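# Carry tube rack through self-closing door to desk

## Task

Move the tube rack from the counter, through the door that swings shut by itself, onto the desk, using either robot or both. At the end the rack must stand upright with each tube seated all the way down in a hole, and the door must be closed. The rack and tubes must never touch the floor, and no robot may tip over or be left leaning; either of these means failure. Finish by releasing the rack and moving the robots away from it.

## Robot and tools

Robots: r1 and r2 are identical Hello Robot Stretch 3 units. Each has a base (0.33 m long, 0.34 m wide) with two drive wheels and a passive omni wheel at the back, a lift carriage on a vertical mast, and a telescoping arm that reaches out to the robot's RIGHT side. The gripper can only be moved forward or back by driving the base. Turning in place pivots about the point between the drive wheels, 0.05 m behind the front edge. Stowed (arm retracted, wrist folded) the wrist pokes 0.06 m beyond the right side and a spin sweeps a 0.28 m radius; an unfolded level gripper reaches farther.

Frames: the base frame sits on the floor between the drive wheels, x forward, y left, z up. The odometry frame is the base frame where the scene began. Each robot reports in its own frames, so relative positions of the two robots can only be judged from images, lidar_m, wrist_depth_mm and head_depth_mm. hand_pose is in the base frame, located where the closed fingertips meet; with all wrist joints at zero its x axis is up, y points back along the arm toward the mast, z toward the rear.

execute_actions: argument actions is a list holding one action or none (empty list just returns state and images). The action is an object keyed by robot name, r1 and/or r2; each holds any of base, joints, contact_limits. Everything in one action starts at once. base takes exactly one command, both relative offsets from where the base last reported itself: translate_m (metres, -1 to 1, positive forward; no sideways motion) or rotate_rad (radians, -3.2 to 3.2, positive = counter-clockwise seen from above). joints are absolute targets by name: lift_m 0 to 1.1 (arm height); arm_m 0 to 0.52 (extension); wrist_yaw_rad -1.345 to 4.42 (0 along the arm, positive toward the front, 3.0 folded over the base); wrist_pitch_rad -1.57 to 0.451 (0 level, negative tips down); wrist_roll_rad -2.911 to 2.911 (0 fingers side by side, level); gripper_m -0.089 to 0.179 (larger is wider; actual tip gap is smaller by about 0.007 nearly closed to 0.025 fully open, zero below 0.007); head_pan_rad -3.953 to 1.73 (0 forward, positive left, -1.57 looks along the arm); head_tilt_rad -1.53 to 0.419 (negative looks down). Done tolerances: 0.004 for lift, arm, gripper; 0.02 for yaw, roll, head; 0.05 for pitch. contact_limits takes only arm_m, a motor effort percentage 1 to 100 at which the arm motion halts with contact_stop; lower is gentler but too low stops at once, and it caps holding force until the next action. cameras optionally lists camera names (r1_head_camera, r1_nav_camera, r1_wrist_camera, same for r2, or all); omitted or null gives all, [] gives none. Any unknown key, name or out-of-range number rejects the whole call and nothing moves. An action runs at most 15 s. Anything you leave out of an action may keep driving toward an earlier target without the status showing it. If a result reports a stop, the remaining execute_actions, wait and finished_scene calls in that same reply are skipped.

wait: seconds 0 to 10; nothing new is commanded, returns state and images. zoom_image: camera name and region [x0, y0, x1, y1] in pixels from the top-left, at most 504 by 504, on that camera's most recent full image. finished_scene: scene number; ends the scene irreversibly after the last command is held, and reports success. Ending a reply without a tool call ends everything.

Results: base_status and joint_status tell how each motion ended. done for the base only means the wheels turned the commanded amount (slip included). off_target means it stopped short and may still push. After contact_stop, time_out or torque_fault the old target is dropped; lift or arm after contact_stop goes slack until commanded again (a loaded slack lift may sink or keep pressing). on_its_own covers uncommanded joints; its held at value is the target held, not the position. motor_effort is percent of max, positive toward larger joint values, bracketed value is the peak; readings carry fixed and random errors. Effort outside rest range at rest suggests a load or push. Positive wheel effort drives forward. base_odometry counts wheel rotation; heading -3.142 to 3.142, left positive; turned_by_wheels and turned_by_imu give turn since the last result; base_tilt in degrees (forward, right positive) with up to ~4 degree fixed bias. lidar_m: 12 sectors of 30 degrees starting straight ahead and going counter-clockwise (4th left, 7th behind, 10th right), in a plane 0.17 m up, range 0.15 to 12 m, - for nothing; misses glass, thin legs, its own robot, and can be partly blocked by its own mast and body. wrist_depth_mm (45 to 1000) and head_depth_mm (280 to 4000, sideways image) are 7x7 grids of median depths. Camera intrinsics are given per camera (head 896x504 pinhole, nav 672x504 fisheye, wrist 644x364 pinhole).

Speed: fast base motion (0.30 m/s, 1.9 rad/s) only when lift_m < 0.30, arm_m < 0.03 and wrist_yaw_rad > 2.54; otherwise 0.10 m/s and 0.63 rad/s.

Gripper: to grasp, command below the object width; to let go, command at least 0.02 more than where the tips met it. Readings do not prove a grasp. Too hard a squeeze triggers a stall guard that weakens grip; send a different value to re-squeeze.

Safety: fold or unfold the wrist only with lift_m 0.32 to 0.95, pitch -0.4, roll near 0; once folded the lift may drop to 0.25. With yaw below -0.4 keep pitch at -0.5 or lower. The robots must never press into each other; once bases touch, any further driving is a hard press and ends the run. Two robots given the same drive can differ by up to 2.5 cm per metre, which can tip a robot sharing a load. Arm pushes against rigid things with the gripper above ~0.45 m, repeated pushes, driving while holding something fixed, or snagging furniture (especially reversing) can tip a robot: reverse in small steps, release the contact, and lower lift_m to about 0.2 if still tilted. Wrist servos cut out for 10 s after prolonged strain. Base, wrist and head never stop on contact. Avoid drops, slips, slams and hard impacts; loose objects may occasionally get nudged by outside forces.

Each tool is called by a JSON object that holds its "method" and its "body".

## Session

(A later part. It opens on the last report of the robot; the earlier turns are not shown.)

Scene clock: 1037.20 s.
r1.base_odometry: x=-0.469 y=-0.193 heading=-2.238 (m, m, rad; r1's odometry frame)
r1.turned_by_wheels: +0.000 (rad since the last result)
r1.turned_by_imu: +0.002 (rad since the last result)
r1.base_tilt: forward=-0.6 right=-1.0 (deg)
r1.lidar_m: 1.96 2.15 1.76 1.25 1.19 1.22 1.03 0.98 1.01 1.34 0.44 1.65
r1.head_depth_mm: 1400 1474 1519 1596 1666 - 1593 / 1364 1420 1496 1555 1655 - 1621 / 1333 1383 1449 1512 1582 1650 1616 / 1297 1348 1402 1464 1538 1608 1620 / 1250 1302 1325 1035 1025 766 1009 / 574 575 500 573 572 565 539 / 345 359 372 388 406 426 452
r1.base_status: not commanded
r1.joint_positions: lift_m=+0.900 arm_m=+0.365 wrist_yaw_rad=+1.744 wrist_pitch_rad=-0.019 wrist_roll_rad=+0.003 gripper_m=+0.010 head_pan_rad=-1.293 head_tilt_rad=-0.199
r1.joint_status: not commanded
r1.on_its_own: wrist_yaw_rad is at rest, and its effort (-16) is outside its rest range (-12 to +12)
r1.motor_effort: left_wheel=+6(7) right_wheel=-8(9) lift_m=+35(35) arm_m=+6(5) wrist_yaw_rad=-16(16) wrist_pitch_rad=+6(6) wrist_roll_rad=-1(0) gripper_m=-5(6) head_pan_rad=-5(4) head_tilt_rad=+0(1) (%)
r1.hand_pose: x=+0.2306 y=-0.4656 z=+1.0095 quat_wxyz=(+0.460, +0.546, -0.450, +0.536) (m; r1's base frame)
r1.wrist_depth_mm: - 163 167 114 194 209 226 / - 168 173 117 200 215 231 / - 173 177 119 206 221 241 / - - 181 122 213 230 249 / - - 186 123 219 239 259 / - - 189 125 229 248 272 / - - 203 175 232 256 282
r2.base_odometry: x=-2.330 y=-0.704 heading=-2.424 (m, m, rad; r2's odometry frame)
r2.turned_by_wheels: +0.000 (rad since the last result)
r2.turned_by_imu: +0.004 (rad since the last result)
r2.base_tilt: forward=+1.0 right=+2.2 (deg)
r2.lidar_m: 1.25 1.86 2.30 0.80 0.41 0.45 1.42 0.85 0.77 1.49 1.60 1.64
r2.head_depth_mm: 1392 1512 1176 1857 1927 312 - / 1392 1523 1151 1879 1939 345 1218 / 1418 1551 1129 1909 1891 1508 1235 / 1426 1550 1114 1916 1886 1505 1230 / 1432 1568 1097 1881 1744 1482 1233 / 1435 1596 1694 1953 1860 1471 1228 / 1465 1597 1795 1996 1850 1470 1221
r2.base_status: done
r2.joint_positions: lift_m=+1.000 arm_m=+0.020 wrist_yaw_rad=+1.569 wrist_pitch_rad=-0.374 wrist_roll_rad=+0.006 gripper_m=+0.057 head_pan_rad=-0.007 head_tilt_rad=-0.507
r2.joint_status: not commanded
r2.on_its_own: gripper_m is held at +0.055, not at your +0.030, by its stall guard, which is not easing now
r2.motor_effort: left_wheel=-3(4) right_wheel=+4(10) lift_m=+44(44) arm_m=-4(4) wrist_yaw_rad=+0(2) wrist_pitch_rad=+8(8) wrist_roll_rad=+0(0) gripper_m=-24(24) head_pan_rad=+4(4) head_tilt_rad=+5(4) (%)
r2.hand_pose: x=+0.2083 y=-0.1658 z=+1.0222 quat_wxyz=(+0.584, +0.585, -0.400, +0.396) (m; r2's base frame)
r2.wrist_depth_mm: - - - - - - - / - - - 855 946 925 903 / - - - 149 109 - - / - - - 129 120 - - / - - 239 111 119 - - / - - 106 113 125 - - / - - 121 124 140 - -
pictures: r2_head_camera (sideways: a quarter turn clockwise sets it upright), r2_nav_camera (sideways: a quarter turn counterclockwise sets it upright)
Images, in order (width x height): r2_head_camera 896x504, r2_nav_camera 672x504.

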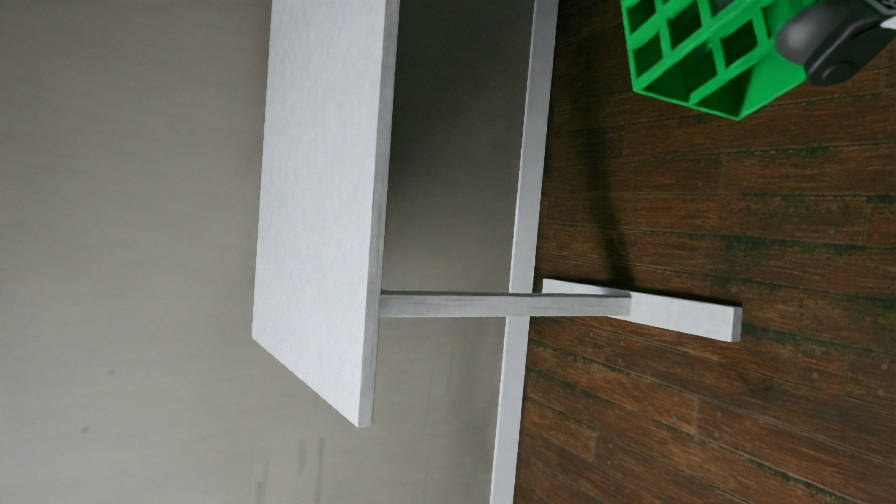

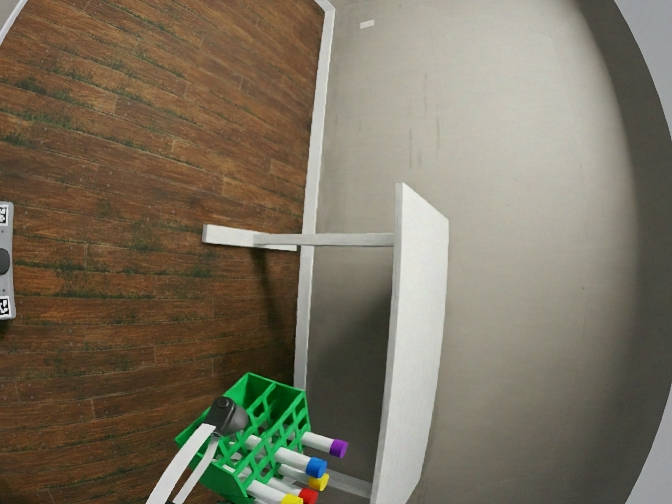

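{"method": "execute_actions", "body": {"actions": [{"r2": {"base": {"translate_m": 0.4}, "joints": {"lift_m": 1.04}}}], "cameras": []}}

{"method": "execute_actions", "body": {"actions": [{"r2": {"base": {"rotate_rad": 1.58}, "joints": {"wrist_yaw_rad": 0.0, "head_pan_rad": -1.57, "head_tilt_rad": -0.6}}}], "cameras": ["r2_head_camera", "r2_nav_camera", "r2_wrist_camera"]}}

Scene clock: 1110.37 s.
r1.base_odometry: x=-0.469 y=-0.193 heading=-2.238 (m, m, rad; r1's odometry frame)
r1.turned_by_wheels: +0.000 (rad since the last result)
r1.turned_by_imu: +0.001 (rad since the last result)
r1.base_tilt: forward=-0.6 right=-1.1 (deg)
r1.lidar_m: 1.96 2.15 1.76 1.24 1.19 1.22 1.03 0.98 1.01 1.34 0.44 1.65
r1.head_depth_mm: 1409 1468 1538 1592 1654 - 1596 / 1371 1430 1493 1563 1631 - 1622 / 1329 1390 1445 1509 1597 1649 1622 / 1291 1344 1405 1473 1544 1602 1622 / 1244 1309 1322 1038 1029 765 1007 / 573 574 501 573 570 565 540 / 344 359 372 388 406 426 453
r1.base_status: not commanded
r1.joint_positions: lift_m=+0.900 arm_m=+0.365 wrist_yaw_rad=+1.744 wrist_pitch_rad=-0.019 wrist_roll_rad=+0.003 gripper_m=+0.010 head_pan_rad=-1.293 head_tilt_rad=-0.199
r1.joint_status: not commanded
r1.on_its_own: wrist_yaw_rad is at rest, and its effort (-16) is outside its rest range (-12 to +12)
r1.motor_effort: left_wheel=+7(7) right_wheel=-8(9) lift_m=+35(35) arm_m=+5(5) wrist_yaw_rad=-16(16) wrist_pitch_rad=+6(6) wrist_roll_rad=+0(1) gripper_m=-5(6) head_pan_rad=-4(3) head_tilt_rad=-1(1) (%)
r1.hand_pose: x=+0.2306 y=-0.4656 z=+1.0095 quat_wxyz=(+0.460, +0.546, -0.450, +0.536) (m; r1's base frame)
r1.wrist_depth_mm: - 163 167 114 192 209 224 / - 169 174 116 199 215 233 / - 173 175 119 204 221 242 / - - 183 122 213 229 252 / - - 186 122 219 237 261 / - - 190 125 230 244 269 / - - 205 174 234 255 281
r2.base_odometry: x=-2.632 y=-0.967 heading=-2.424 (m, m, rad; r2's odometry frame)
r2.turned_by_wheels: +0.000 (rad since the last result)
r2.turned_by_imu: +0.003 (rad since the last result)
r2.base_tilt: forward=+1.1 right=+2.3 (deg)
r2.lidar_m: 0.86 1.44 2.12 1.94 0.88 0.71 1.64 1.01 1.04 1.53 1.38 1.37
r2.head_depth_mm: 1062 1166 1172 727 323 306 1227 / 1073 1174 1155 719 593 1428 1247 / 1086 1181 1135 712 1634 1507 1241 / 1095 1198 1113 703 1652 1492 1238 / 1102 1207 1091 695 1089 1387 1208 / 1103 1210 1308 690 1692 1486 1226 / 1116 1226 1358 719 1709 1466 1216
r2.base_status: done
r2.joint_positions: lift_m=+1.040 arm_m=+0.020 wrist_yaw_rad=+1.569 wrist_pitch_rad=-0.375 wrist_roll_rad=+0.006 gripper_m=+0.057 head_pan_rad=-0.007 head_tilt_rad=-0.507
r2.joint_status: all done
r2.on_its_own: gripper_m is held at +0.055, not at your +0.030, by its stall guard, which is not easing now
r2.motor_effort: left_wheel=-4(6) right_wheel=+5(10) lift_m=+44(46) arm_m=-4(4) wrist_yaw_rad=+1(1) wrist_pitch_rad=+8(8) wrist_roll_rad=+0(0) gripper_m=-24(23) head_pan_rad=+4(4) head_tilt_rad=+4(4) (%)
r2.hand_pose: x=+0.2083 y=-0.1658 z=+1.0621 quat_wxyz=(+0.584, +0.585, -0.400, +0.396) (m; r2's base frame)
r2.wrist_depth_mm: - - - - - - - / - - - 923 - - - / - - 672 149 109 652 645 / - 551 503 129 120 492 484 / - - 239 111 119 - - / - - 106 114 125 - - / - - 121 124 140 - -
pictures: none
No camera images: the call's "cameras" was empty. Leave "cameras" out to get every camera's image.

Scene clock: 1113.83 s.
r1.base_odometry: x=-0.469 y=-0.193 heading=-2.238 (m, m, rad; r1's odometry frame)
r1.turned_by_wheels: +0.000 (rad since the last result)
r1.turned_by_imu: +0.001 (rad since the last result)
r1.base_tilt: forward=-0.6 right=-1.0 (deg)
r1.lidar_m: 1.96 2.15 1.76 1.25 1.19 1.22 1.03 0.98 1.01 1.34 0.44 1.65
r1.head_depth_mm: 1410 1474 1527 1592 1660 - 1589 / 1368 1426 1491 1559 1643 - 1626 / 1325 1382 1454 1513 1581 1648 1626 / 1288 1341 1404 1469 1538 1612 1630 / 1248 1301 1329 1034 1027 763 1009 / 573 575 500 574 570 565 540 / 345 359 372 388 406 427 453
r1.base_status: not commanded
r1.joint_positions: lift_m=+0.900 arm_m=+0.365 wrist_yaw_rad=+1.744 wrist_pitch_rad=-0.019 wrist_roll_rad=+0.003 gripper_m=+0.010 head_pan_rad=-1.293 head_tilt_rad=-0.199
r1.joint_status: not commanded
r1.on_its_own: wrist_yaw_rad is at rest, and its effort (-16) is outside its rest range (-12 to +12)
r1.motor_effort: left_wheel=+6(6) right_wheel=-9(9) lift_m=+35(35) arm_m=+5(6) wrist_yaw_rad=-16(16) wrist_pitch_rad=+6(6) wrist_roll_rad=+0(0) gripper_m=-6(5) head_pan_rad=-5(4) head_tilt_rad=-1(1) (%)
r1.hand_pose: x=+0.2306 y=-0.4656 z=+1.0095 quat_wxyz=(+0.460, +0.546, -0.450, +0.536) (m; r1's base frame)
r1.wrist_depth_mm: - 163 168 114 193 209 227 / - 168 173 116 200 216 232 / - 174 177 119 206 224 239 / - - 183 122 212 230 250 / - - 187 123 219 239 261 / - - 189 125 227 246 269 / - - 203 174 233 255 281
r2.base_odometry: x=-2.632 y=-0.967 heading=-0.844 (m, m, rad; r2's odometry frame)
r2.turned_by_wheels: +1.580 (rad since the last result)
r2.turned_by_imu: +1.567 (rad since the last result)
r2.base_tilt: forward=+1.0 right=+2.2 (deg)
r2.lidar_m: 1.87 0.87 0.71 1.61 1.01 1.08 1.53 1.38 1.37 0.86 1.44 2.16
r2.head_depth_mm: 1063 1155 - - - - 1176 / 1077 1185 1031 - - - 1196 / 1093 1191 1046 - - - 1161 / 1102 1202 958 408 - 1364 1177 / 1114 1228 863 653 1589 1329 1151 / 1124 1264 904 651 1696 1391 1170 / 1132 1273 1423 677 1688 1379 1163
r2.base_status: done
r2.joint_positions: lift_m=+1.040 arm_m=+0.020 wrist_yaw_rad=+0.002 wrist_pitch_rad=-0.375 wrist_roll_rad=+0.006 gripper_m=+0.057 head_pan_rad=-1.563 head_tilt_rad=-0.593
r2.joint_status: all done
r2.on_its_own: gripper_m is held at +0.055, not at your +0.030, by its stall guard, which is not easing now
r2.motor_effort: left_wheel=-3(8) right_wheel=+5(9) lift_m=+44(44) arm_m=-4(4) wrist_yaw_rad=-3(3) wrist_pitch_rad=+8(8) wrist_roll_rad=+0(1) gripper_m=-24(24) head_pan_rad=-4(58) head_tilt_rad=-4(17) (%)
r2.hand_pose: x=-0.0211 y=-0.3949 z=+1.0621 quat_wxyz=(+0.693, +0.132, -0.696, -0.132) (m; r2's base frame)
r2.wrist_depth_mm: - - - - 981 944 880 / - - - 902 992 980 977 / - - 743 149 109 649 646 / - - 430 129 120 463 456 / - 386 240 111 120 360 356 / - - 106 114 125 316 307 / - - 121 124 140 - -
pictures: r2_head_camera (sideways: a quarter turn clockwise sets it upright), r2_nav_camera (sideways: a quarter turn counterclockwise sets it upright), r2_wrist_camera
Images, in order (width x height): r2_head_camera 896x504, r2_nav_camera 672x504, r2_wrist_camera 644x364.

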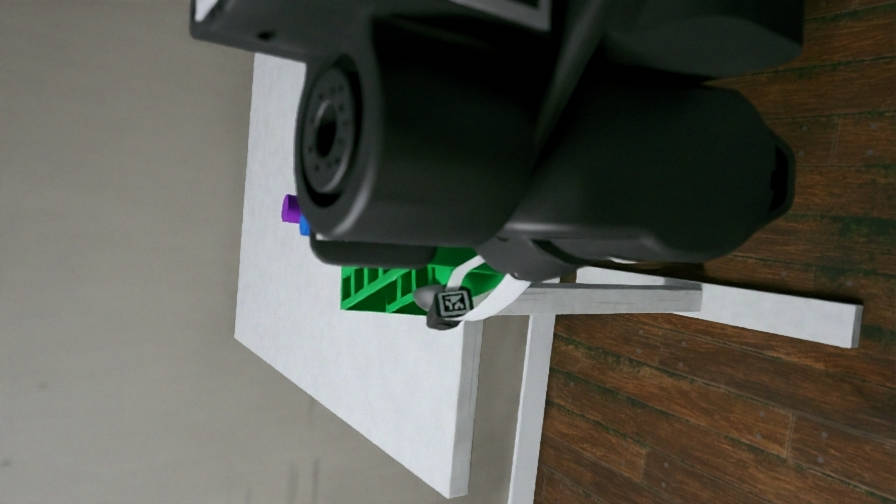

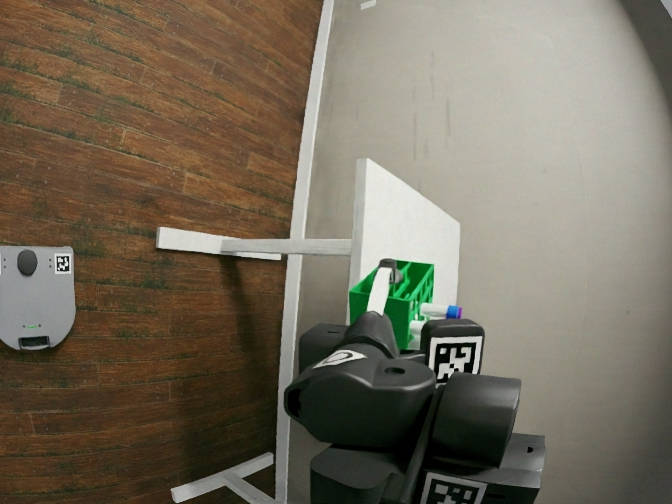

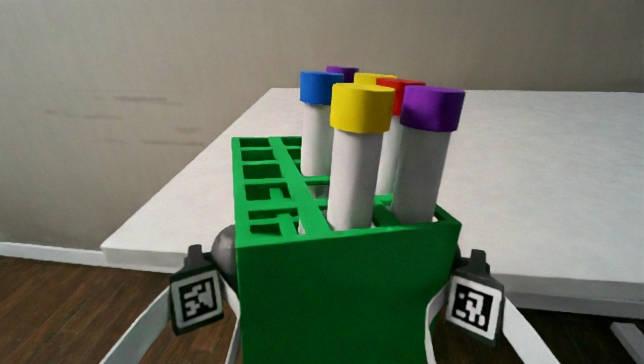

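{"method": "execute_actions", "body": {"actions": [{"r1": {"base": {"translate_m": 0.107}, "joints": {"arm_m": 0.281, "wrist_yaw_rad": 1.601}, "contact_limits": {"arm_m": 40}}, "r2": {"base": {"translate_m": -0.3}}}], "cameras": ["r1_wrist_camera"]}}

Scene clock: 1169.13 s.
r1.base_odometry: x=-0.535 y=-0.277 heading=-2.238 (m, m, rad; r1's odometry frame)
r1.turned_by_wheels: +0.000 (rad since the last result)
r1.turned_by_imu: +0.002 (rad since the last result)
r1.base_tilt: forward=-0.6 right=-1.0 (deg)
r1.lidar_m: 1.88 2.06 1.85 1.30 1.25 1.28 1.13 1.07 1.10 1.45 0.42 1.55
r1.head_depth_mm: 1345 1411 1479 1550 1622 - 1520 / 1311 1363 1429 1500 1577 1662 1518 / 1271 1326 1389 1456 1521 1558 1516 / 1241 1284 1337 1404 1468 1521 1566 / 874 903 937 963 993 1013 1057 / 539 550 482 527 538 510 513 / 389 395 400 407 412 416 421
r1.base_status: done
r1.joint_positions: lift_m=+0.900 arm_m=+0.282 wrist_yaw_rad=+1.584 wrist_pitch_rad=-0.019 wrist_roll_rad=+0.003 gripper_m=+0.010 head_pan_rad=-1.293 head_tilt_rad=-0.199
r1.joint_status: all done
r1.on_its_own: wrist_yaw_rad is at rest, and its effort (+20) is outside its rest range (-12 to +12)
r1.motor_effort: left_wheel=+3(12) right_wheel=-8(10) lift_m=+35(35) arm_m=-7(7) wrist_yaw_rad=+20(81) wrist_pitch_rad=+6(7) wrist_roll_rad=+0(1) gripper_m=-5(12) head_pan_rad=-4(4) head_tilt_rad=-1(0) (%)
r1.contact_limits: arm_m 40 (drawing in: default 26, maximum 42; extending or still: default 34, maximum 57)
r1.hand_pose: x=+0.2344 y=-0.4232 z=+1.0094 quat_wxyz=(+0.501, +0.509, -0.492, +0.498) (m; r1's base frame)
r1.wrist_depth_mm: - 160 165 108 194 212 232 / - 164 172 112 202 220 240 / - 170 175 115 207 226 249 / - - 180 118 214 234 261 / - - 185 122 221 245 270 / - - 188 124 229 252 284 / - - 199 132 236 263 295
r2.base_odometry: x=-2.831 y=-0.743 heading=-0.844 (m, m, rad; r2's odometry frame)
r2.turned_by_wheels: +0.000 (rad since the last result)
r2.turned_by_imu: -0.001 (rad since the last result)
r2.base_tilt: forward=+1.1 right=+2.3 (deg)
r2.lidar_m: 1.96 0.89 0.90 1.04 0.96 1.13 1.23 1.14 1.33 1.31 0.92 2.10
r2.head_depth_mm: 1036 1125 - - - - 1176 / 1049 1154 1039 - - - 1189 / 1055 1176 1052 - - - 1157 / 1073 1178 959 408 - 1362 1177 / 1085 1198 858 600 1692 1398 1173 / 1102 1205 847 622 1694 1357 1165 / 1116 1216 837 616 1201 1342 1141
r2.base_status: done
r2.joint_positions: lift_m=+1.040 arm_m=+0.020 wrist_yaw_rad=+0.001 wrist_pitch_rad=-0.375 wrist_roll_rad=+0.006 gripper_m=+0.057 head_pan_rad=-1.563 head_tilt_rad=-0.593
r2.joint_status: not commanded
r2.on_its_own: gripper_m is held at +0.055, not at your +0.030, by its stall guard, which is not easing now
r2.motor_effort: left_wheel=-3(8) right_wheel=+4(5) lift_m=+44(44) arm_m=-4(4) wrist_yaw_rad=-1(2) wrist_pitch_rad=+8(8) wrist_roll_rad=+0(1) gripper_m=-24(24) head_pan_rad=-5(5) head_tilt_rad=-5(5) (%)
r2.hand_pose: x=-0.0212 y=-0.3949 z=+1.0621 quat_wxyz=(+0.693, +0.132, -0.697, -0.132) (m; r2's base frame)
r2.wrist_depth_mm: - - - 970 940 904 869 / - - - 917 977 959 918 / - 691 673 148 109 653 656 / 483 483 429 129 120 470 466 / 371 371 239 111 119 359 359 / - - 106 114 125 295 293 / - - 121 124 140 - -
pictures: r1_wrist_camera
Images, in order (width x height): r1_wrist_camera 644x364.

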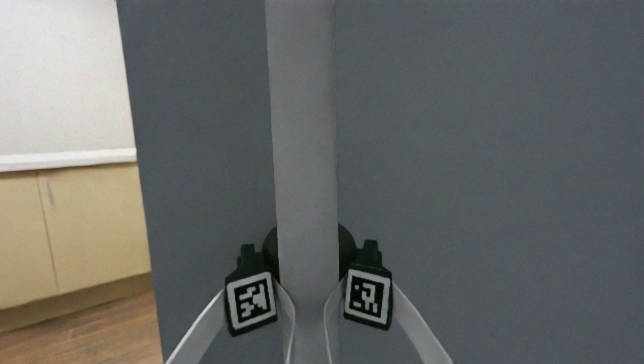

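{"method": "execute_actions", "body": {"actions": [{"r1": {"base": {"translate_m": 0.058}, "joints": {"arm_m": 0.248, "wrist_yaw_rad": 1.51}, "contact_limits": {"arm_m": 40}}, "r2": {"joints": {"arm_m": 0.2}, "contact_limits": {"arm_m": 30}}}], "cameras": []}}

{"method": "execute_actions", "body": {"actions": [{"r1": {"base": {"translate_m": 0.059}, "joints": {"arm_m": 0.214, "wrist_yaw_rad": 1.44}, "contact_limits": {"arm_m": 40}}, "r2": {"joints": {"arm_m": 0.36}, "contact_limits": {"arm_m": 30}}}], "cameras": ["r2_wrist_camera", "r2_nav_camera"]}}

Scene clock: 1185.17 s.
r1.base_odometry: x=-0.571 y=-0.323 heading=-2.238 (m, m, rad; r1's odometry frame)
r1.turned_by_wheels: +0.000 (rad since the last result)
r1.turned_by_imu: +0.001 (rad since the last result)
r1.base_tilt: forward=-0.6 right=-1.1 (deg)
r1.lidar_m: 1.83 2.01 1.89 1.34 1.28 1.31 1.18 1.12 1.15 1.42 0.41 1.50
r1.head_depth_mm: 1319 1381 1447 1517 1587 1657 - / 1277 1335 1398 1468 1540 1623 - / 1241 1298 1353 1417 1480 1530 1468 / 1193 1238 1302 1363 1433 1497 1521 / 743 768 796 824 852 880 917 / 515 527 474 488 498 504 535 / 393 400 391 416 423 430 436
r1.base_status: done
r1.joint_positions: lift_m=+0.900 arm_m=+0.248 wrist_yaw_rad=+1.503 wrist_pitch_rad=-0.019 wrist_roll_rad=+0.003 gripper_m=+0.010 head_pan_rad=-1.293 head_tilt_rad=-0.199
r1.joint_status: all done
r1.motor_effort: left_wheel=+3(10) right_wheel=-7(12) lift_m=+35(35) arm_m=-6(7) wrist_yaw_rad=+8(27) wrist_pitch_rad=+6(6) wrist_roll_rad=-1(1) gripper_m=-4(6) head_pan_rad=-5(4) head_tilt_rad=-1(1) (%)
r1.contact_limits: arm_m 40 (drawing in: default 26, maximum 42; extending or still: default 34, maximum 57)
r1.hand_pose: x=+0.2338 y=-0.4109 z=+1.0094 quat_wxyz=(+0.521, +0.488, -0.513, +0.477) (m; r1's base frame)
r1.wrist_depth_mm: - 159 166 109 198 217 238 / - 162 170 112 203 223 247 / - 169 175 114 208 230 257 / - 174 181 118 216 239 268 / - - 185 121 223 246 280 / - - 186 124 232 258 291 / - - 200 134 240 268 298
r2.base_odometry: x=-2.831 y=-0.743 heading=-0.844 (m, m, rad; r2's odometry frame)
r2.turned_by_wheels: +0.000 (rad since the last result)
r2.turned_by_imu: +0.001 (rad since the last result)
r2.base_tilt: forward=+1.0 right=+2.3 (deg)
r2.lidar_m: 1.97 0.90 0.89 1.02 0.96 1.13 1.23 1.14 1.33 1.31 0.92 2.10
r2.head_depth_mm: 1034 - 976 622 1646 1429 1201 / 1040 - - 616 1643 1414 1183 / 1061 - - 600 1676 1410 1190 / 1066 1159 608 604 1680 1403 1181 / 1081 1191 854 627 1676 1405 1179 / 1098 1204 852 621 1695 1365 1164 / 1114 1215 840 618 1208 1341 1138
r2.base_status: not commanded
r2.joint_positions: lift_m=+1.040 arm_m=+0.200 wrist_yaw_rad=+0.001 wrist_pitch_rad=-0.375 wrist_roll_rad=+0.006 gripper_m=+0.057 head_pan_rad=-1.563 head_tilt_rad=-0.593
r2.joint_status: all done
r2.on_its_own: gripper_m is held at +0.055, not at your +0.030, by its stall guard, which is not easing now
r2.motor_effort: left_wheel=-4(3) right_wheel=+4(4) lift_m=+44(44) arm_m=+4(6) wrist_yaw_rad=+1(1) wrist_pitch_rad=+8(8) wrist_roll_rad=+0(0) gripper_m=-24(23) head_pan_rad=-4(5) head_tilt_rad=-5(4) (%)
r2.contact_limits: arm_m 30 (drawing in: default 30, maximum 49; extending or still: default 41, maximum 68)
r2.hand_pose: x=-0.0214 y=-0.5743 z=+1.0621 quat_wxyz=(+0.693, +0.132, -0.697, -0.132) (m; r2's base frame)
r2.wrist_depth_mm: 894 882 841 814 781 748 733 / 960 945 901 838 820 803 772 / - 684 685 148 109 657 647 / 492 480 429 129 120 462 463 / 373 368 240 111 119 358 355 / 299 301 106 114 125 293 290 / 253 251 121 125 140 239 244
pictures: none
No camera images: the call's "cameras" was empty. Leave "cameras" out to get every camera's image.

Scene clock: 1187.60 s.
r1.base_odometry: x=-0.608 y=-0.369 heading=-2.238 (m, m, rad; r1's odometry frame)
r1.turned_by_wheels: +0.000 (rad since the last result)
r1.turned_by_imu: +0.001 (rad since the last result)
r1.base_tilt: forward=-0.6 right=-1.0 (deg)
r1.lidar_m: 1.80 1.96 1.93 1.38 1.31 1.34 1.23 1.17 1.20 1.37 0.40 1.46
r1.head_depth_mm: 1289 1342 1408 1473 1552 1627 - / 1247 1308 1365 1429 1498 1574 - / 1215 1264 1320 1378 1447 1504 - / 1010 1061 1123 1192 1267 1359 1293 / 658 682 707 736 761 792 827 / 489 502 379 394 487 466 514 / 389 398 388 415 424 432 440
r1.base_status: done
r1.joint_positions: lift_m=+0.900 arm_m=+0.215 wrist_yaw_rad=+1.418 wrist_pitch_rad=-0.019 wrist_roll_rad=+0.003 gripper_m=+0.010 head_pan_rad=-1.293 head_tilt_rad=-0.199
r1.joint_status: wrist_yaw_rad off_target (ended at +1.418, target +1.440); the others done
r1.on_its_own: wrist_yaw_rad is at rest, and its effort (+27) is outside its rest range (-12 to +12)
r1.motor_effort: left_wheel=+1(10) right_wheel=-6(10) lift_m=+35(35) arm_m=-8(9) wrist_yaw_rad=+27(26) wrist_pitch_rad=+6(6) wrist_roll_rad=-1(0) gripper_m=-6(7) head_pan_rad=-4(4) head_tilt_rad=-1(1) (%)
r1.contact_limits: arm_m 40 (drawing in: default 26, maximum 42; extending or still: default 34, maximum 57)
r1.hand_pose: x=+0.2314 y=-0.3986 z=+1.0095 quat_wxyz=(+0.541, +0.466, -0.533, +0.454) (m; r1's base frame)
r1.wrist_depth_mm: - 157 165 109 198 220 245 / - 162 172 112 205 226 254 / - 168 175 115 212 238 265 / - 172 180 120 219 242 274 / - - 184 123 227 254 288 / - - 186 125 237 264 302 / - - 198 133 243 275 312
r2.base_odometry: x=-2.831 y=-0.743 heading=-0.844 (m, m, rad; r2's odometry frame)
r2.turned_by_wheels: +0.000 (rad since the last result)
r2.turned_by_imu: +0.000 (rad since the last result)
r2.base_tilt: forward=+1.1 right=+2.4 (deg)
r2.lidar_m: 1.97 0.89 0.90 1.01 0.95 1.13 1.23 1.14 1.33 1.31 0.92 2.10
r2.head_depth_mm: 1023 - 855 625 1644 1429 1197 / 1032 1182 884 617 1643 1425 1195 / 1051 - 827 611 1657 1410 1188 / 1072 1150 775 608 1671 1408 1180 / 1088 1188 857 627 1697 1396 1177 / 1102 1198 851 620 1691 1350 1173 / 1119 1214 838 617 1211 1344 1142
r2.base_status: not commanded
r2.joint_positions: lift_m=+1.040 arm_m=+0.360 wrist_yaw_rad=+0.000 wrist_pitch_rad=-0.375 wrist_roll_rad=+0.006 gripper_m=+0.057 head_pan_rad=-1.563 head_tilt_rad=-0.593
r2.joint_status: all done
r2.on_its_own: gripper_m is held at +0.055, not at your +0.030, by its stall guard, which is not easing now
r2.motor_effort: left_wheel=-3(3) right_wheel=+4(4) lift_m=+44(44) arm_m=+4(4) wrist_yaw_rad=-1(1) wrist_pitch_rad=+8(8) wrist_roll_rad=+0(0) gripper_m=-25(24) head_pan_rad=-4(5) head_tilt_rad=-4(5) (%)
r2.contact_limits: arm_m 30 (drawing in: default 30, maximum 49; extending or still: default 41, maximum 68)
r2.hand_pose: x=-0.0214 y=-0.7343 z=+1.0621 quat_wxyz=(+0.693, +0.132, -0.697, -0.132) (m; r2's base frame)
r2.wrist_depth_mm: 739 708 695 653 631 611 586 / 824 770 743 671 657 648 632 / 895 690 675 149 109 691 650 / 488 480 423 129 120 459 454 / 371 368 238 111 119 357 354 / 302 296 106 114 125 292 289 / 252 250 121 124 140 238 245
pictures: r2_nav_camera (sideways: a quarter turn counterclockwise sets it upright), r2_wrist_camera
Images, in order (width x height): r2_nav_camera 672x504, r2_wrist_camera 644x364.

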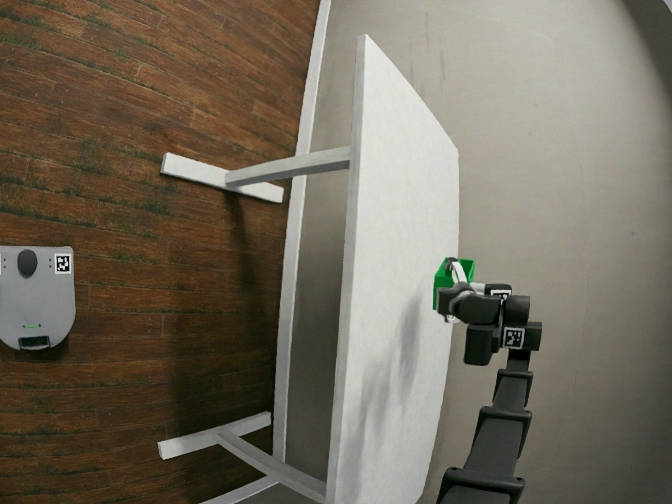

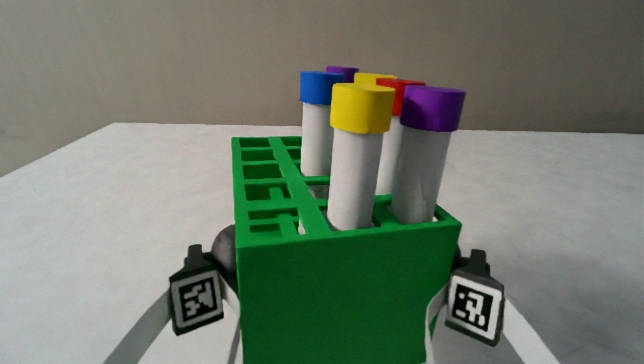

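{"method": "execute_actions", "body": {"actions": [{"r1": {"base": {"translate_m": 0.063}, "joints": {"arm_m": 0.185, "wrist_yaw_rad": 1.345}, "contact_limits": {"arm_m": 40}}, "r2": {"joints": {"lift_m": 0.98}}}], "cameras": []}}

{"method": "execute_actions", "body": {"actions": [{"r1": {"base": {"translate_m": 0.063}, "joints": {"arm_m": 0.154, "wrist_yaw_rad": 1.272}, "contact_limits": {"arm_m": 40}}}], "cameras": ["r2_wrist_camera", "r2_nav_camera"]}}

Scene clock: 1211.23 s.
r1.base_odometry: x=-0.646 y=-0.418 heading=-2.237 (m, m, rad; r1's odometry frame)
r1.turned_by_wheels: +0.000 (rad since the last result)
r1.turned_by_imu: +0.001 (rad since the last result)
r1.base_tilt: forward=-0.6 right=-1.1 (deg)
r1.lidar_m: 1.75 1.91 1.95 1.41 1.34 1.37 1.29 1.22 1.26 1.17 0.40 1.40
r1.head_depth_mm: 1253 1310 1373 1445 1509 1589 - / 1217 1269 1327 1390 1464 1544 1609 / 1180 1221 1273 1338 1407 1451 - / 827 870 914 967 1020 1095 - / 594 615 638 664 688 713 748 / 464 477 369 384 472 452 502 / 379 388 380 407 417 426 436
r1.base_status: done
r1.joint_positions: lift_m=+0.900 arm_m=+0.186 wrist_yaw_rad=+1.325 wrist_pitch_rad=-0.019 wrist_roll_rad=+0.003 gripper_m=+0.010 head_pan_rad=-1.293 head_tilt_rad=-0.199
r1.joint_status: all done
r1.on_its_own: wrist_yaw_rad is at rest, and its effort (+24) is outside its rest range (-12 to +12)
r1.motor_effort: left_wheel=+0(9) right_wheel=-5(9) lift_m=+35(36) arm_m=-7(10) wrist_yaw_rad=+24(26) wrist_pitch_rad=+6(6) wrist_roll_rad=-1(1) gripper_m=-6(6) head_pan_rad=-4(4) head_tilt_rad=-1(0) (%)
r1.contact_limits: arm_m 40 (drawing in: default 26, maximum 42; extending or still: default 34, maximum 57)
r1.hand_pose: x=+0.2267 y=-0.3928 z=+1.0095 quat_wxyz=(+0.561, +0.441, -0.554, +0.429) (m; r1's base frame)
r1.wrist_depth_mm: - 155 166 109 202 226 256 / - 159 170 112 209 232 268 / - 164 174 115 214 238 276 / - 170 178 120 221 253 288 / - 174 183 123 229 261 298 / - - 182 125 243 270 316 / - - 197 132 245 280 328
r2.base_odometry: x=-2.831 y=-0.743 heading=-0.844 (m, m, rad; r2's odometry frame)
r2.turned_by_wheels: +0.000 (rad since the last result)
r2.turned_by_imu: +0.001 (rad since the last result)
r2.base_tilt: forward=+1.0 right=+2.3 (deg)
r2.lidar_m: 1.97 0.89 0.89 1.00 0.94 1.13 1.23 1.14 1.33 1.31 0.92 2.09
r2.head_depth_mm: 1036 1140 - 574 1641 1426 1198 / 1048 1131 799 618 1638 1425 1195 / 1060 1149 - 612 1647 1416 1188 / 1070 1169 768 608 1678 1407 1181 / 1082 1189 857 626 1689 1381 1173 / 1097 1203 849 621 1692 1358 1170 / 1105 1215 834 619 1211 1341 1142
r2.base_status: not commanded
r2.joint_positions: lift_m=+0.980 arm_m=+0.360 wrist_yaw_rad=+0.000 wrist_pitch_rad=-0.375 wrist_roll_rad=+0.006 gripper_m=+0.057 head_pan_rad=-1.563 head_tilt_rad=-0.593
r2.joint_status: all done
r2.on_its_own: gripper_m is held at +0.055, not at your +0.030, by its stall guard, which is not easing now
r2.motor_effort: left_wheel=-3(4) right_wheel=+4(4) lift_m=+24(38) arm_m=+4(5) wrist_yaw_rad=-2(1) wrist_pitch_rad=+8(8) wrist_roll_rad=+0(0) gripper_m=-24(23) head_pan_rad=-5(4) head_tilt_rad=-5(5) (%)
r2.hand_pose: x=-0.0214 y=-0.7343 z=+1.0029 quat_wxyz=(+0.693, +0.132, -0.697, -0.132) (m; r2's base frame)
r2.wrist_depth_mm: 747 712 682 655 627 606 591 / 792 769 721 661 656 655 633 / 516 510 498 149 109 482 469 / 357 352 314 129 120 340 338 / 273 270 240 111 119 264 260 / 221 219 106 114 125 214 213 / 186 184 121 125 140 177 180
pictures: none
No camera images: the call's "cameras" was empty. Leave "cameras" out to get every camera's image.

Scene clock: 1212.80 s.
r1.base_odometry: x=-0.685 y=-0.468 heading=-2.238 (m, m, rad; r1's odometry frame)
r1.turned_by_wheels: +0.000 (rad since the last result)
r1.turned_by_imu: +0.000 (rad since the last result)
r1.base_tilt: forward=-0.6 right=-1.1 (deg)
r1.lidar_m: 1.71 1.86 1.90 1.44 1.38 1.41 1.34 1.28 1.32 0.97 0.40 1.34
r1.head_depth_mm: 1216 1273 1336 1399 1467 1549 1601 / 1182 1234 1293 1357 1421 1496 1568 / 1038 1114 1197 1285 1351 1413 - / 712 747 785 828 874 924 - / 542 562 583 607 630 656 695 / 437 451 367 441 454 465 503 / 366 375 374 395 406 416 426
r1.base_status: done
r1.joint_positions: lift_m=+0.900 arm_m=+0.155 wrist_yaw_rad=+1.232 wrist_pitch_rad=-0.018 wrist_roll_rad=+0.003 gripper_m=+0.010 head_pan_rad=-1.293 head_tilt_rad=-0.199
r1.joint_status: wrist_yaw_rad off_target (ended at +1.232, target +1.272); the others done
r1.on_its_own: wrist_yaw_rad is at rest, and its effort (+47) is outside its rest range (-12 to +12)
r1.motor_effort: left_wheel=-4(6) right_wheel=+0(3) lift_m=+35(35) arm_m=-10(11) wrist_yaw_rad=+47(48) wrist_pitch_rad=+6(6) wrist_roll_rad=-1(1) gripper_m=-9(10) head_pan_rad=-4(4) head_tilt_rad=+0(1) (%)
r1.contact_limits: arm_m 40 (drawing in: default 26, maximum 42; extending or still: default 34, maximum 57)
r1.hand_pose: x=+0.2198 y=-0.3848 z=+1.0096 quat_wxyz=(+0.580, +0.414, -0.574, +0.403) (m; r1's base frame)
r1.wrist_depth_mm: - 153 166 110 205 233 267 / - 158 170 113 211 240 280 / - 164 173 117 217 250 294 / - 167 178 121 225 259 306 / - - 182 123 234 269 318 / - - 182 126 249 283 335 / - - 194 132 247 292 348
r2.base_odometry: x=-2.831 y=-0.743 heading=-0.844 (m, m, rad; r2's odometry frame)
r2.turned_by_wheels: +0.000 (rad since the last result)
r2.turned_by_imu: +0.000 (rad since the last result)
r2.base_tilt: forward=+1.0 right=+2.3 (deg)
r2.lidar_m: 1.97 0.89 0.90 0.99 0.94 1.13 1.23 1.14 1.33 1.31 0.92 2.10
r2.head_depth_mm: 1036 1139 - 573 1645 1431 1204 / 1039 1137 795 617 1651 1417 1201 / 1054 1147 - 611 1669 1404 1197 / 1072 1177 770 606 1668 1401 1185 / 1086 1186 861 626 1679 1398 1173 / 1103 1201 848 621 1703 1349 1167 / 1116 1214 836 619 1209 1343 1142
r2.base_status: not commanded
r2.joint_positions: lift_m=+0.980 arm_m=+0.360 wrist_yaw_rad=+0.000 wrist_pitch_rad=-0.375 wrist_roll_rad=+0.006 gripper_m=+0.057 head_pan_rad=-1.563 head_tilt_rad=-0.593
r2.joint_status: not commanded
r2.on_its_own: gripper_m is held at +0.055, not at your +0.030, by its stall guard, which is not easing now
r2.motor_effort: left_wheel=-3(3) right_wheel=+4(4) lift_m=+23(24) arm_m=+4(4) wrist_yaw_rad=+1(1) wrist_pitch_rad=+8(8) wrist_roll_rad=+0(0) gripper_m=-24(23) head_pan_rad=-5(5) head_tilt_rad=-5(5) (%)
r2.hand_pose: x=-0.0214 y=-0.7343 z=+1.0029 quat_wxyz=(+0.693, +0.132, -0.697, -0.132) (m; r2's base frame)
r2.wrist_depth_mm: 739 697 680 663 638 613 597 / 794 759 719 661 658 651 627 / 514 502 505 149 109 476 469 / 356 352 310 129 120 341 336 / 274 270 240 111 120 263 262 / 221 220 106 114 125 214 213 / 185 185 121 125 140 176 180
pictures: r2_nav_camera (sideways: a quarter turn counterclockwise sets it upright), r2_wrist_camera
Images, in order (width x height): r2_nav_camera 672x504, r2_wrist_camera 644x364.

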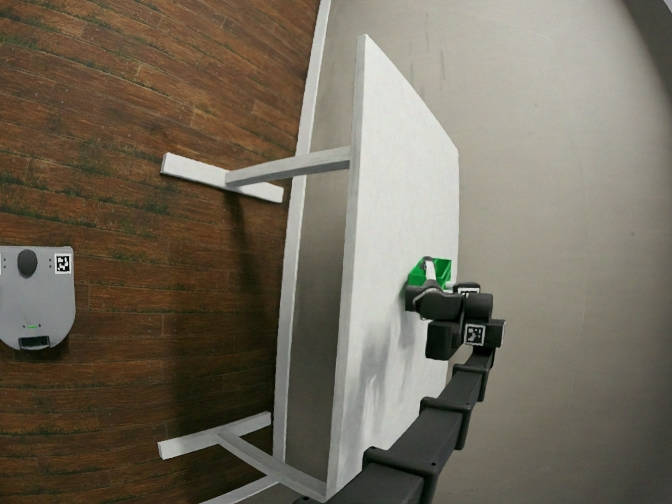

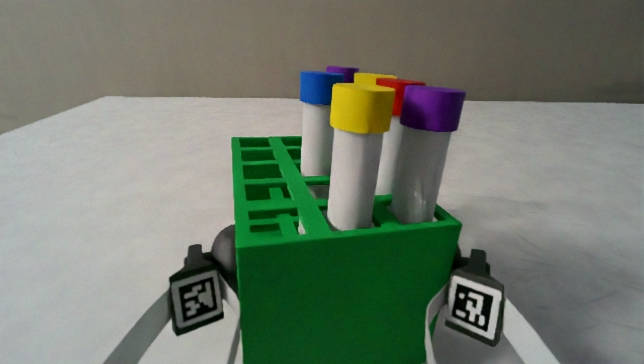

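{"method": "execute_actions", "body": {"actions": [{"r1": {"base": {"translate_m": 0.065}, "joints": {"arm_m": 0.138, "wrist_yaw_rad": 1.12}, "contact_limits": {"arm_m": 40}}, "r2": {"joints": {"lift_m": 0.96}}}], "cameras": []}}

{"method": "execute_actions", "body": {"actions": [{"r1": {"base": {"translate_m": 0.066}, "joints": {"arm_m": 0.122, "wrist_yaw_rad": 1.02}, "contact_limits": {"arm_m": 40}}}], "cameras": ["r2_wrist_camera", "r2_nav_camera"]}}

Scene clock: 1236.57 s.
r1.base_odometry: x=-0.726 y=-0.519 heading=-2.237 (m, m, rad; r1's odometry frame)
r1.turned_by_wheels: +0.000 (rad since the last result)
r1.turned_by_imu: +0.001 (rad since the last result)
r1.base_tilt: forward=-0.6 right=-1.1 (deg)
r1.lidar_m: 1.66 1.81 1.85 1.48 1.41 1.45 1.40 1.33 1.37 0.85 0.40 1.29
r1.head_depth_mm: 1185 1234 1297 1359 1430 1515 1547 / 1146 1193 1250 1310 1378 1452 1524 / 845 903 965 1032 1114 1186 - / 628 657 690 726 766 808 796 / 499 518 538 559 583 600 625 / 414 427 368 435 452 463 489 / 353 363 369 383 394 405 416
r1.base_status: done
r1.joint_positions: lift_m=+0.900 arm_m=+0.138 wrist_yaw_rad=+1.119 wrist_pitch_rad=-0.018 wrist_roll_rad=+0.003 gripper_m=+0.010 head_pan_rad=-1.293 head_tilt_rad=-0.199
r1.joint_status: all done
r1.motor_effort: left_wheel=+2(10) right_wheel=-5(8) lift_m=+35(35) arm_m=-6(8) wrist_yaw_rad=+0(20) wrist_pitch_rad=+6(6) wrist_roll_rad=+0(0) gripper_m=-4(6) head_pan_rad=-4(4) head_tilt_rad=-1(1) (%)
r1.contact_limits: arm_m 40 (drawing in: default 26, maximum 42; extending or still: default 34, maximum 57)
r1.hand_pose: x=+0.2087 y=-0.3951 z=+1.0096 quat_wxyz=(+0.602, +0.381, -0.596, +0.369) (m; r1's base frame)
r1.wrist_depth_mm: - 149 163 109 212 246 296 / - 152 168 112 218 255 308 / - 158 170 114 227 262 318 / - 161 178 119 233 277 339 / - 167 181 121 243 287 350 / - 173 179 124 257 301 369 / - 178 195 133 261 311 390
r2.base_odometry: x=-2.831 y=-0.743 heading=-0.844 (m, m, rad; r2's odometry frame)
r2.turned_by_wheels: +0.000 (rad since the last result)
r2.turned_by_imu: +0.001 (rad since the last result)
r2.base_tilt: forward=+1.0 right=+2.3 (deg)
r2.lidar_m: 1.97 0.89 0.90 0.98 0.94 1.13 1.23 1.14 1.33 1.31 0.92 2.09
r2.head_depth_mm: 1035 1150 1052 - 1647 1436 1199 / 1047 1146 - 616 1631 1426 1188 / 1059 1155 - 612 1666 1408 1185 / 1066 1179 770 604 1675 1402 1178 / 1086 1190 856 626 1689 1392 1174 / 1092 1203 850 623 1699 1361 1163 / 1105 1211 837 619 1204 1335 1144
r2.base_status: not commanded
r2.joint_positions: lift_m=+0.960 arm_m=+0.360 wrist_yaw_rad=+0.000 wrist_pitch_rad=-0.364 wrist_roll_rad=+0.006 gripper_m=+0.057 head_pan_rad=-1.563 head_tilt_rad=-0.593
r2.joint_status: all done
r2.on_its_own: gripper_m is held at +0.055, not at your +0.030, by its stall guard, which is not easing now
r2.motor_effort: left_wheel=-3(3) right_wheel=+4(4) lift_m=+22(23) arm_m=+5(5) wrist_yaw_rad=+0(1) wrist_pitch_rad=+5(8) wrist_roll_rad=+1(0) gripper_m=-25(24) head_pan_rad=-4(4) head_tilt_rad=-5(5) (%)
r2.hand_pose: x=-0.0214 y=-0.7356 z=+0.9855 quat_wxyz=(+0.694, +0.128, -0.697, -0.128) (m; r2's base frame)
r2.wrist_depth_mm: 752 709 674 644 623 613 593 / 802 742 723 146 128 641 616 / 473 469 451 149 104 438 437 / 324 320 282 126 116 311 305 / 247 245 233 110 118 236 236 / 199 198 105 113 125 196 191 / 167 165 155 126 142 157 162
pictures: none
No camera images: the call's "cameras" was empty. Leave "cameras" out to get every camera's image.

Scene clock: 1238.27 s.
r1.base_odometry: x=-0.766 y=-0.571 heading=-2.237 (m, m, rad; r1's odometry frame)
r1.turned_by_wheels: +0.000 (rad since the last result)
r1.turned_by_imu: +0.001 (rad since the last result)
r1.base_tilt: forward=-0.6 right=-1.0 (deg)
r1.lidar_m: 1.61 1.75 1.79 1.52 1.45 1.48 1.46 1.39 1.42 0.75 0.40 1.24
r1.head_depth_mm: 1152 1202 1256 1329 1392 1459 1521 / 1005 1092 1189 1254 1329 1404 1476 / 723 768 815 867 934 997 - / 566 591 620 652 688 725 735 / 464 482 474 373 390 409 435 / 393 406 398 435 449 460 479 / 341 351 361 371 383 394 406
r1.base_status: done
r1.joint_positions: lift_m=+0.900 arm_m=+0.122 wrist_yaw_rad=+1.025 wrist_pitch_rad=-0.018 wrist_roll_rad=+0.003 gripper_m=+0.010 head_pan_rad=-1.293 head_tilt_rad=-0.199
r1.joint_status: all done
r1.motor_effort: left_wheel=+2(10) right_wheel=-5(10) lift_m=+35(36) arm_m=-4(7) wrist_yaw_rad=-6(37) wrist_pitch_rad=+6(6) wrist_roll_rad=-1(1) gripper_m=-5(6) head_pan_rad=-3(4) head_tilt_rad=-1(1) (%)
r1.contact_limits: arm_m 40 (drawing in: default 26, maximum 42; extending or still: default 34, maximum 57)
r1.hand_pose: x=+0.1972 y=-0.4001 z=+1.0095 quat_wxyz=(+0.619, +0.353, -0.614, +0.341) (m; r1's base frame)
r1.wrist_depth_mm: - 148 162 110 216 258 315 / - 150 166 112 225 265 327 / - 153 171 115 231 276 341 / - 159 177 119 238 287 363 / - 163 180 121 248 299 378 / - 170 178 124 260 316 399 / - 177 196 132 265 325 422
r2.base_odometry: x=-2.831 y=-0.743 heading=-0.844 (m, m, rad; r2's odometry frame)
r2.turned_by_wheels: +0.000 (rad since the last result)
r2.turned_by_imu: +0.000 (rad since the last result)
r2.base_tilt: forward=+1.0 right=+2.2 (deg)
r2.lidar_m: 1.97 0.90 0.90 0.97 0.94 1.13 1.23 1.14 1.33 1.31 0.92 2.09
r2.head_depth_mm: 1037 1147 1050 - 1641 1431 1193 / 1049 1144 - 615 1643 1422 1194 / 1064 1151 - 612 1666 1405 1186 / 1071 1174 768 605 1673 1396 1180 / 1088 1182 860 626 1689 1396 1176 / 1103 1197 848 622 1705 1350 1162 / 1109 1216 838 618 1206 1346 1140
r2.base_status: not commanded
r2.joint_positions: lift_m=+0.960 arm_m=+0.360 wrist_yaw_rad=+0.000 wrist_pitch_rad=-0.364 wrist_roll_rad=+0.006 gripper_m=+0.057 head_pan_rad=-1.563 head_tilt_rad=-0.593
r2.joint_status: not commanded
r2.on_its_own: gripper_m is held at +0.055, not at your +0.030, by its stall guard, which is not easing now
r2.motor_effort: left_wheel=-3(3) right_wheel=+4(4) lift_m=+23(22) arm_m=+4(4) wrist_yaw_rad=-1(1) wrist_pitch_rad=+5(5) wrist_roll_rad=+0(0) gripper_m=-24(24) head_pan_rad=-4(5) head_tilt_rad=-5(5) (%)
r2.hand_pose: x=-0.0214 y=-0.7356 z=+0.9855 quat_wxyz=(+0.694, +0.128, -0.697, -0.128) (m; r2's base frame)
r2.wrist_depth_mm: 737 699 674 652 625 615 586 / 801 750 719 146 128 658 624 / 474 470 462 149 104 437 437 / 323 319 282 126 116 307 302 / 247 245 234 110 118 239 237 / 199 199 105 113 125 197 192 / 167 166 155 125 143 158 161
pictures: r2_nav_camera (sideways: a quarter turn counterclockwise sets it upright), r2_wrist_camera
Images, in order (width x height): r2_nav_camera 672x504, r2_wrist_camera 644x364.

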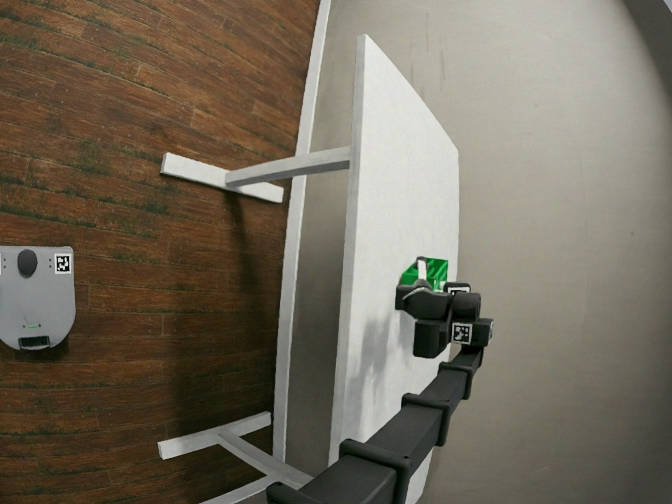

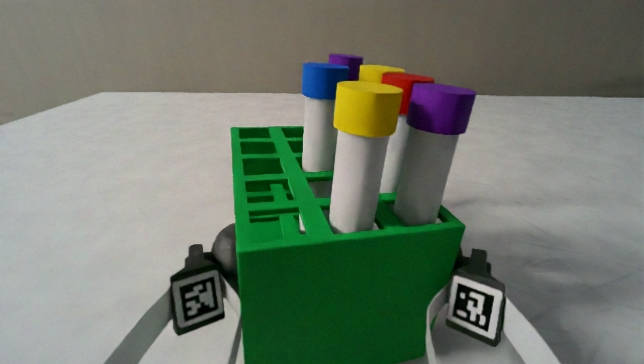

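{"method": "execute_actions", "body": {"actions": [{"r1": {"base": {"translate_m": 0.067}, "joints": {"arm_m": 0.115, "wrist_yaw_rad": 0.925}, "contact_limits": {"arm_m": 40}}, "r2": {"joints": {"gripper_m": 0.13}}}], "cameras": ["r2_wrist_camera"]}}

Scene clock: 1244.80 s.
r1.base_odometry: x=-0.808 y=-0.624 heading=-2.237 (m, m, rad; r1's odometry frame)
r1.turned_by_wheels: +0.000 (rad since the last result)
r1.turned_by_imu: +0.002 (rad since the last result)
r1.base_tilt: forward=-0.6 right=-1.0 (deg)
r1.lidar_m: 1.56 1.70 1.73 1.55 1.48 1.52 1.52 1.45 1.48 0.68 0.40 1.19
r1.head_depth_mm: 1099 1149 1215 1268 1344 1419 1488 / 831 890 964 1044 1145 1278 1440 / 642 677 714 758 812 860 - / 521 545 571 599 629 670 671 / 439 456 367 376 394 413 521 / 379 392 389 420 435 447 465 / 334 344 354 365 376 390 409
r1.base_status: done
r1.joint_positions: lift_m=+0.900 arm_m=+0.115 wrist_yaw_rad=+0.946 wrist_pitch_rad=-0.019 wrist_roll_rad=+0.003 gripper_m=+0.010 head_pan_rad=-1.293 head_tilt_rad=-0.199
r1.joint_status: wrist_yaw_rad off_target (ended at +0.946, target +0.925); the others done
r1.on_its_own: wrist_yaw_rad is at rest, and its effort (-25) is outside its rest range (-12 to +12)
r1.motor_effort: left_wheel=+5(12) right_wheel=-8(14) lift_m=+35(35) arm_m=-1(6) wrist_yaw_rad=-25(47) wrist_pitch_rad=+6(6) wrist_roll_rad=-1(1) gripper_m=-5(6) head_pan_rad=-4(4) head_tilt_rad=-2(1) (%)
r1.contact_limits: arm_m 40 (drawing in: default 26, maximum 42; extending or still: default 34, maximum 57)
r1.hand_pose: x=+0.1860 y=-0.4097 z=+1.0095 quat_wxyz=(+0.632, +0.329, -0.627, +0.316) (m; r1's base frame)
r1.wrist_depth_mm: - 149 162 111 218 259 323 / - 151 167 114 226 270 339 / - 153 169 117 234 282 361 / - 157 175 120 241 292 373 / - 164 178 121 249 306 389 / - 169 180 124 265 318 417 / - 173 197 131 271 333 444
r2.base_odometry: x=-2.831 y=-0.743 heading=-0.844 (m, m, rad; r2's odometry frame)
r2.turned_by_wheels: +0.000 (rad since the last result)
r2.turned_by_imu: +0.001 (rad since the last result)
r2.base_tilt: forward=+1.0 right=+2.3 (deg)
r2.lidar_m: 1.97 0.89 0.90 0.96 0.93 1.13 1.23 1.14 1.33 1.31 0.92 2.10
r2.head_depth_mm: 1038 1141 1054 - 1624 1424 1195 / 1049 1153 - 615 1646 1416 1193 / 1060 1148 - 611 1665 1409 1189 / 1075 1177 777 606 1670 1405 1176 / 1087 1186 862 628 1681 1391 1173 / 1097 1202 851 621 1699 1347 1172 / 1116 1218 839 617 1207 1351 1148
r2.base_status: not commanded
r2.joint_positions: lift_m=+0.960 arm_m=+0.360 wrist_yaw_rad=+0.001 wrist_pitch_rad=-0.367 wrist_roll_rad=+0.006 gripper_m=+0.130 head_pan_rad=-1.563 head_tilt_rad=-0.593
r2.joint_status: all done
r2.motor_effort: left_wheel=-4(2) right_wheel=+4(4) lift_m=+22(22) arm_m=+5(4) wrist_yaw_rad=+0(0) wrist_pitch_rad=+6(6) wrist_roll_rad=+0(0) gripper_m=+1(99) head_pan_rad=-4(5) head_tilt_rad=-4(5) (%)
r2.hand_pose: x=-0.0214 y=-0.7352 z=+0.9847 quat_wxyz=(+0.693, +0.129, -0.697, -0.129) (m; r2's base frame)
r2.wrist_depth_mm: 735 714 683 664 640 607 593 / 784 759 731 141 650 649 625 / 465 452 453 93 103 433 427 / 322 319 225 106 116 306 302 / 245 243 220 112 117 246 234 / 198 200 107 113 126 - 190 / 165 160 154 127 144 157 161
pictures: r2_wrist_camera
Images, in order (width x height): r2_wrist_camera 644x364.

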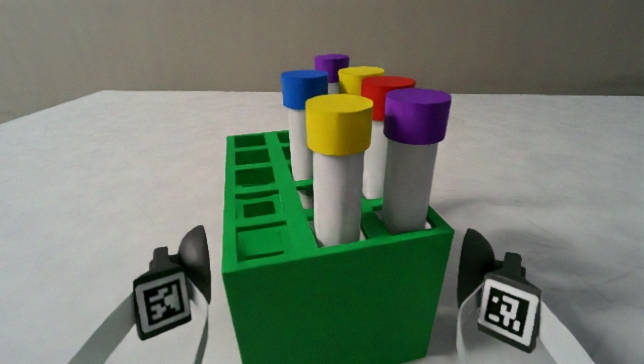

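{"method": "execute_actions", "body": {"actions": [{"r1": {"base": {"translate_m": 0.067}, "joints": {"arm_m": 0.109, "wrist_yaw_rad": 0.86}, "contact_limits": {"arm_m": 40}}, "r2": {"joints": {"arm_m": 0.2}}}], "cameras": ["r2_wrist_camera"]}}

Scene clock: 1252.13 s.
r1.base_odometry: x=-0.849 y=-0.676 heading=-2.237 (m, m, rad; r1's odometry frame)
r1.turned_by_wheels: +0.000 (rad since the last result)
r1.turned_by_imu: +0.002 (rad since the last result)
r1.base_tilt: forward=-0.6 right=-1.1 (deg)
r1.lidar_m: 1.52 1.64 1.67 1.59 1.52 1.56 1.58 1.50 1.54 0.63 0.41 1.14
r1.head_depth_mm: 946 1032 1131 1215 1285 1366 1437 / 717 766 821 885 963 1059 1308 / 579 612 645 685 727 772 - / 485 507 530 557 586 620 635 / 418 433 379 442 460 471 496 / 366 378 387 406 421 436 455 / 326 336 350 364 381 400 422
r1.base_status: done
r1.joint_positions: lift_m=+0.900 arm_m=+0.109 wrist_yaw_rad=+0.870 wrist_pitch_rad=-0.019 wrist_roll_rad=+0.003 gripper_m=+0.010 head_pan_rad=-1.293 head_tilt_rad=-0.199
r1.joint_status: all done
r1.motor_effort: left_wheel=+2(11) right_wheel=-5(13) lift_m=+35(35) arm_m=-1(3) wrist_yaw_rad=-11(48) wrist_pitch_rad=+6(6) wrist_roll_rad=+0(0) gripper_m=-5(6) head_pan_rad=-4(3) head_tilt_rad=-1(1) (%)
r1.contact_limits: arm_m 40 (drawing in: default 26, maximum 42; extending or still: default 34, maximum 57)
r1.hand_pose: x=+0.1740 y=-0.4191 z=+1.0094 quat_wxyz=(+0.643, +0.305, -0.639, +0.291) (m; r1's base frame)
r1.wrist_depth_mm: - 146 162 110 221 267 333 / - 150 166 113 229 274 349 / - 153 170 115 237 287 364 / - 156 174 119 245 300 386 / - 162 181 121 251 310 410 / - 167 179 124 265 328 428 / - 173 195 130 273 342 459
r2.base_odometry: x=-2.831 y=-0.743 heading=-0.844 (m, m, rad; r2's odometry frame)
r2.turned_by_wheels: +0.000 (rad since the last result)
r2.turned_by_imu: +0.001 (rad since the last result)
r2.base_tilt: forward=+1.0 right=+2.3 (deg)
r2.lidar_m: 1.97 0.90 0.89 0.95 0.93 1.13 1.23 1.13 1.33 1.31 0.92 2.10
r2.head_depth_mm: 1040 1141 1047 - 1639 1429 1193 / 1047 1156 - - 1645 1413 1192 / 1059 1175 972 - 1658 1411 1189 / 1075 1169 771 605 1672 1394 1181 / 1081 1189 862 612 1696 1387 1172 / 1099 1202 848 622 1709 1345 1172 / 1116 1218 839 618 1211 1348 1140
r2.base_status: not commanded
r2.joint_positions: lift_m=+0.960 arm_m=+0.200 wrist_yaw_rad=+0.000 wrist_pitch_rad=-0.367 wrist_roll_rad=+0.006 gripper_m=+0.130 head_pan_rad=-1.563 head_tilt_rad=-0.593
r2.joint_status: all done
r2.motor_effort: left_wheel=-3(3) right_wheel=+4(4) lift_m=+23(23) arm_m=-4(6) wrist_yaw_rad=-1(1) wrist_pitch_rad=+6(6) wrist_roll_rad=+0(0) gripper_m=+1(1) head_pan_rad=-4(5) head_tilt_rad=-5(5) (%)
r2.hand_pose: x=-0.0214 y=-0.5758 z=+0.9847 quat_wxyz=(+0.693, +0.129, -0.697, -0.129) (m; r2's base frame)
r2.wrist_depth_mm: 909 861 831 796 781 750 724 / 985 899 799 287 774 782 750 / 468 463 453 259 407 435 433 / 322 319 316 277 308 307 305 / 245 244 242 240 239 247 235 / 198 201 196 195 194 - 190 / 166 160 165 164 163 157 161
pictures: r2_wrist_camera
Images, in order (width x height): r2_wrist_camera 644x364.

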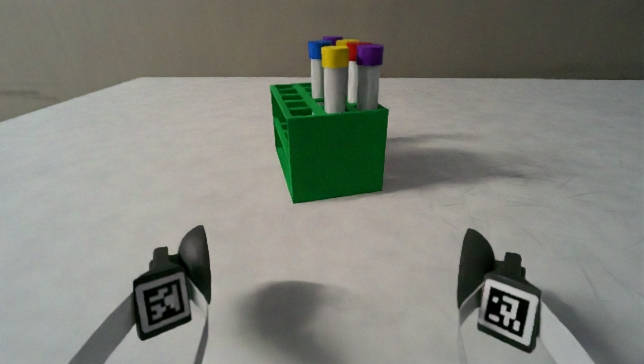

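{"method": "zoom_image", "body": {"camera": "r2_wrist_camera", "region": [240, 20, 420, 122]}}

Region (240, 20, 420, 122) of r2_wrist_camera's 644x364 image, scaled by 2.800; it fills the top 286 rows of this view, and the rest is white.

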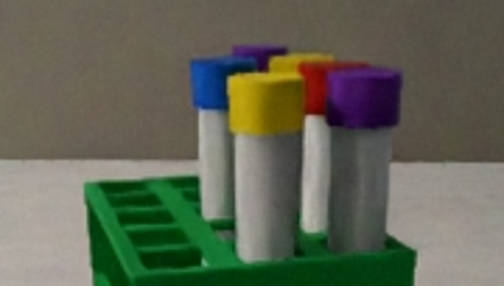

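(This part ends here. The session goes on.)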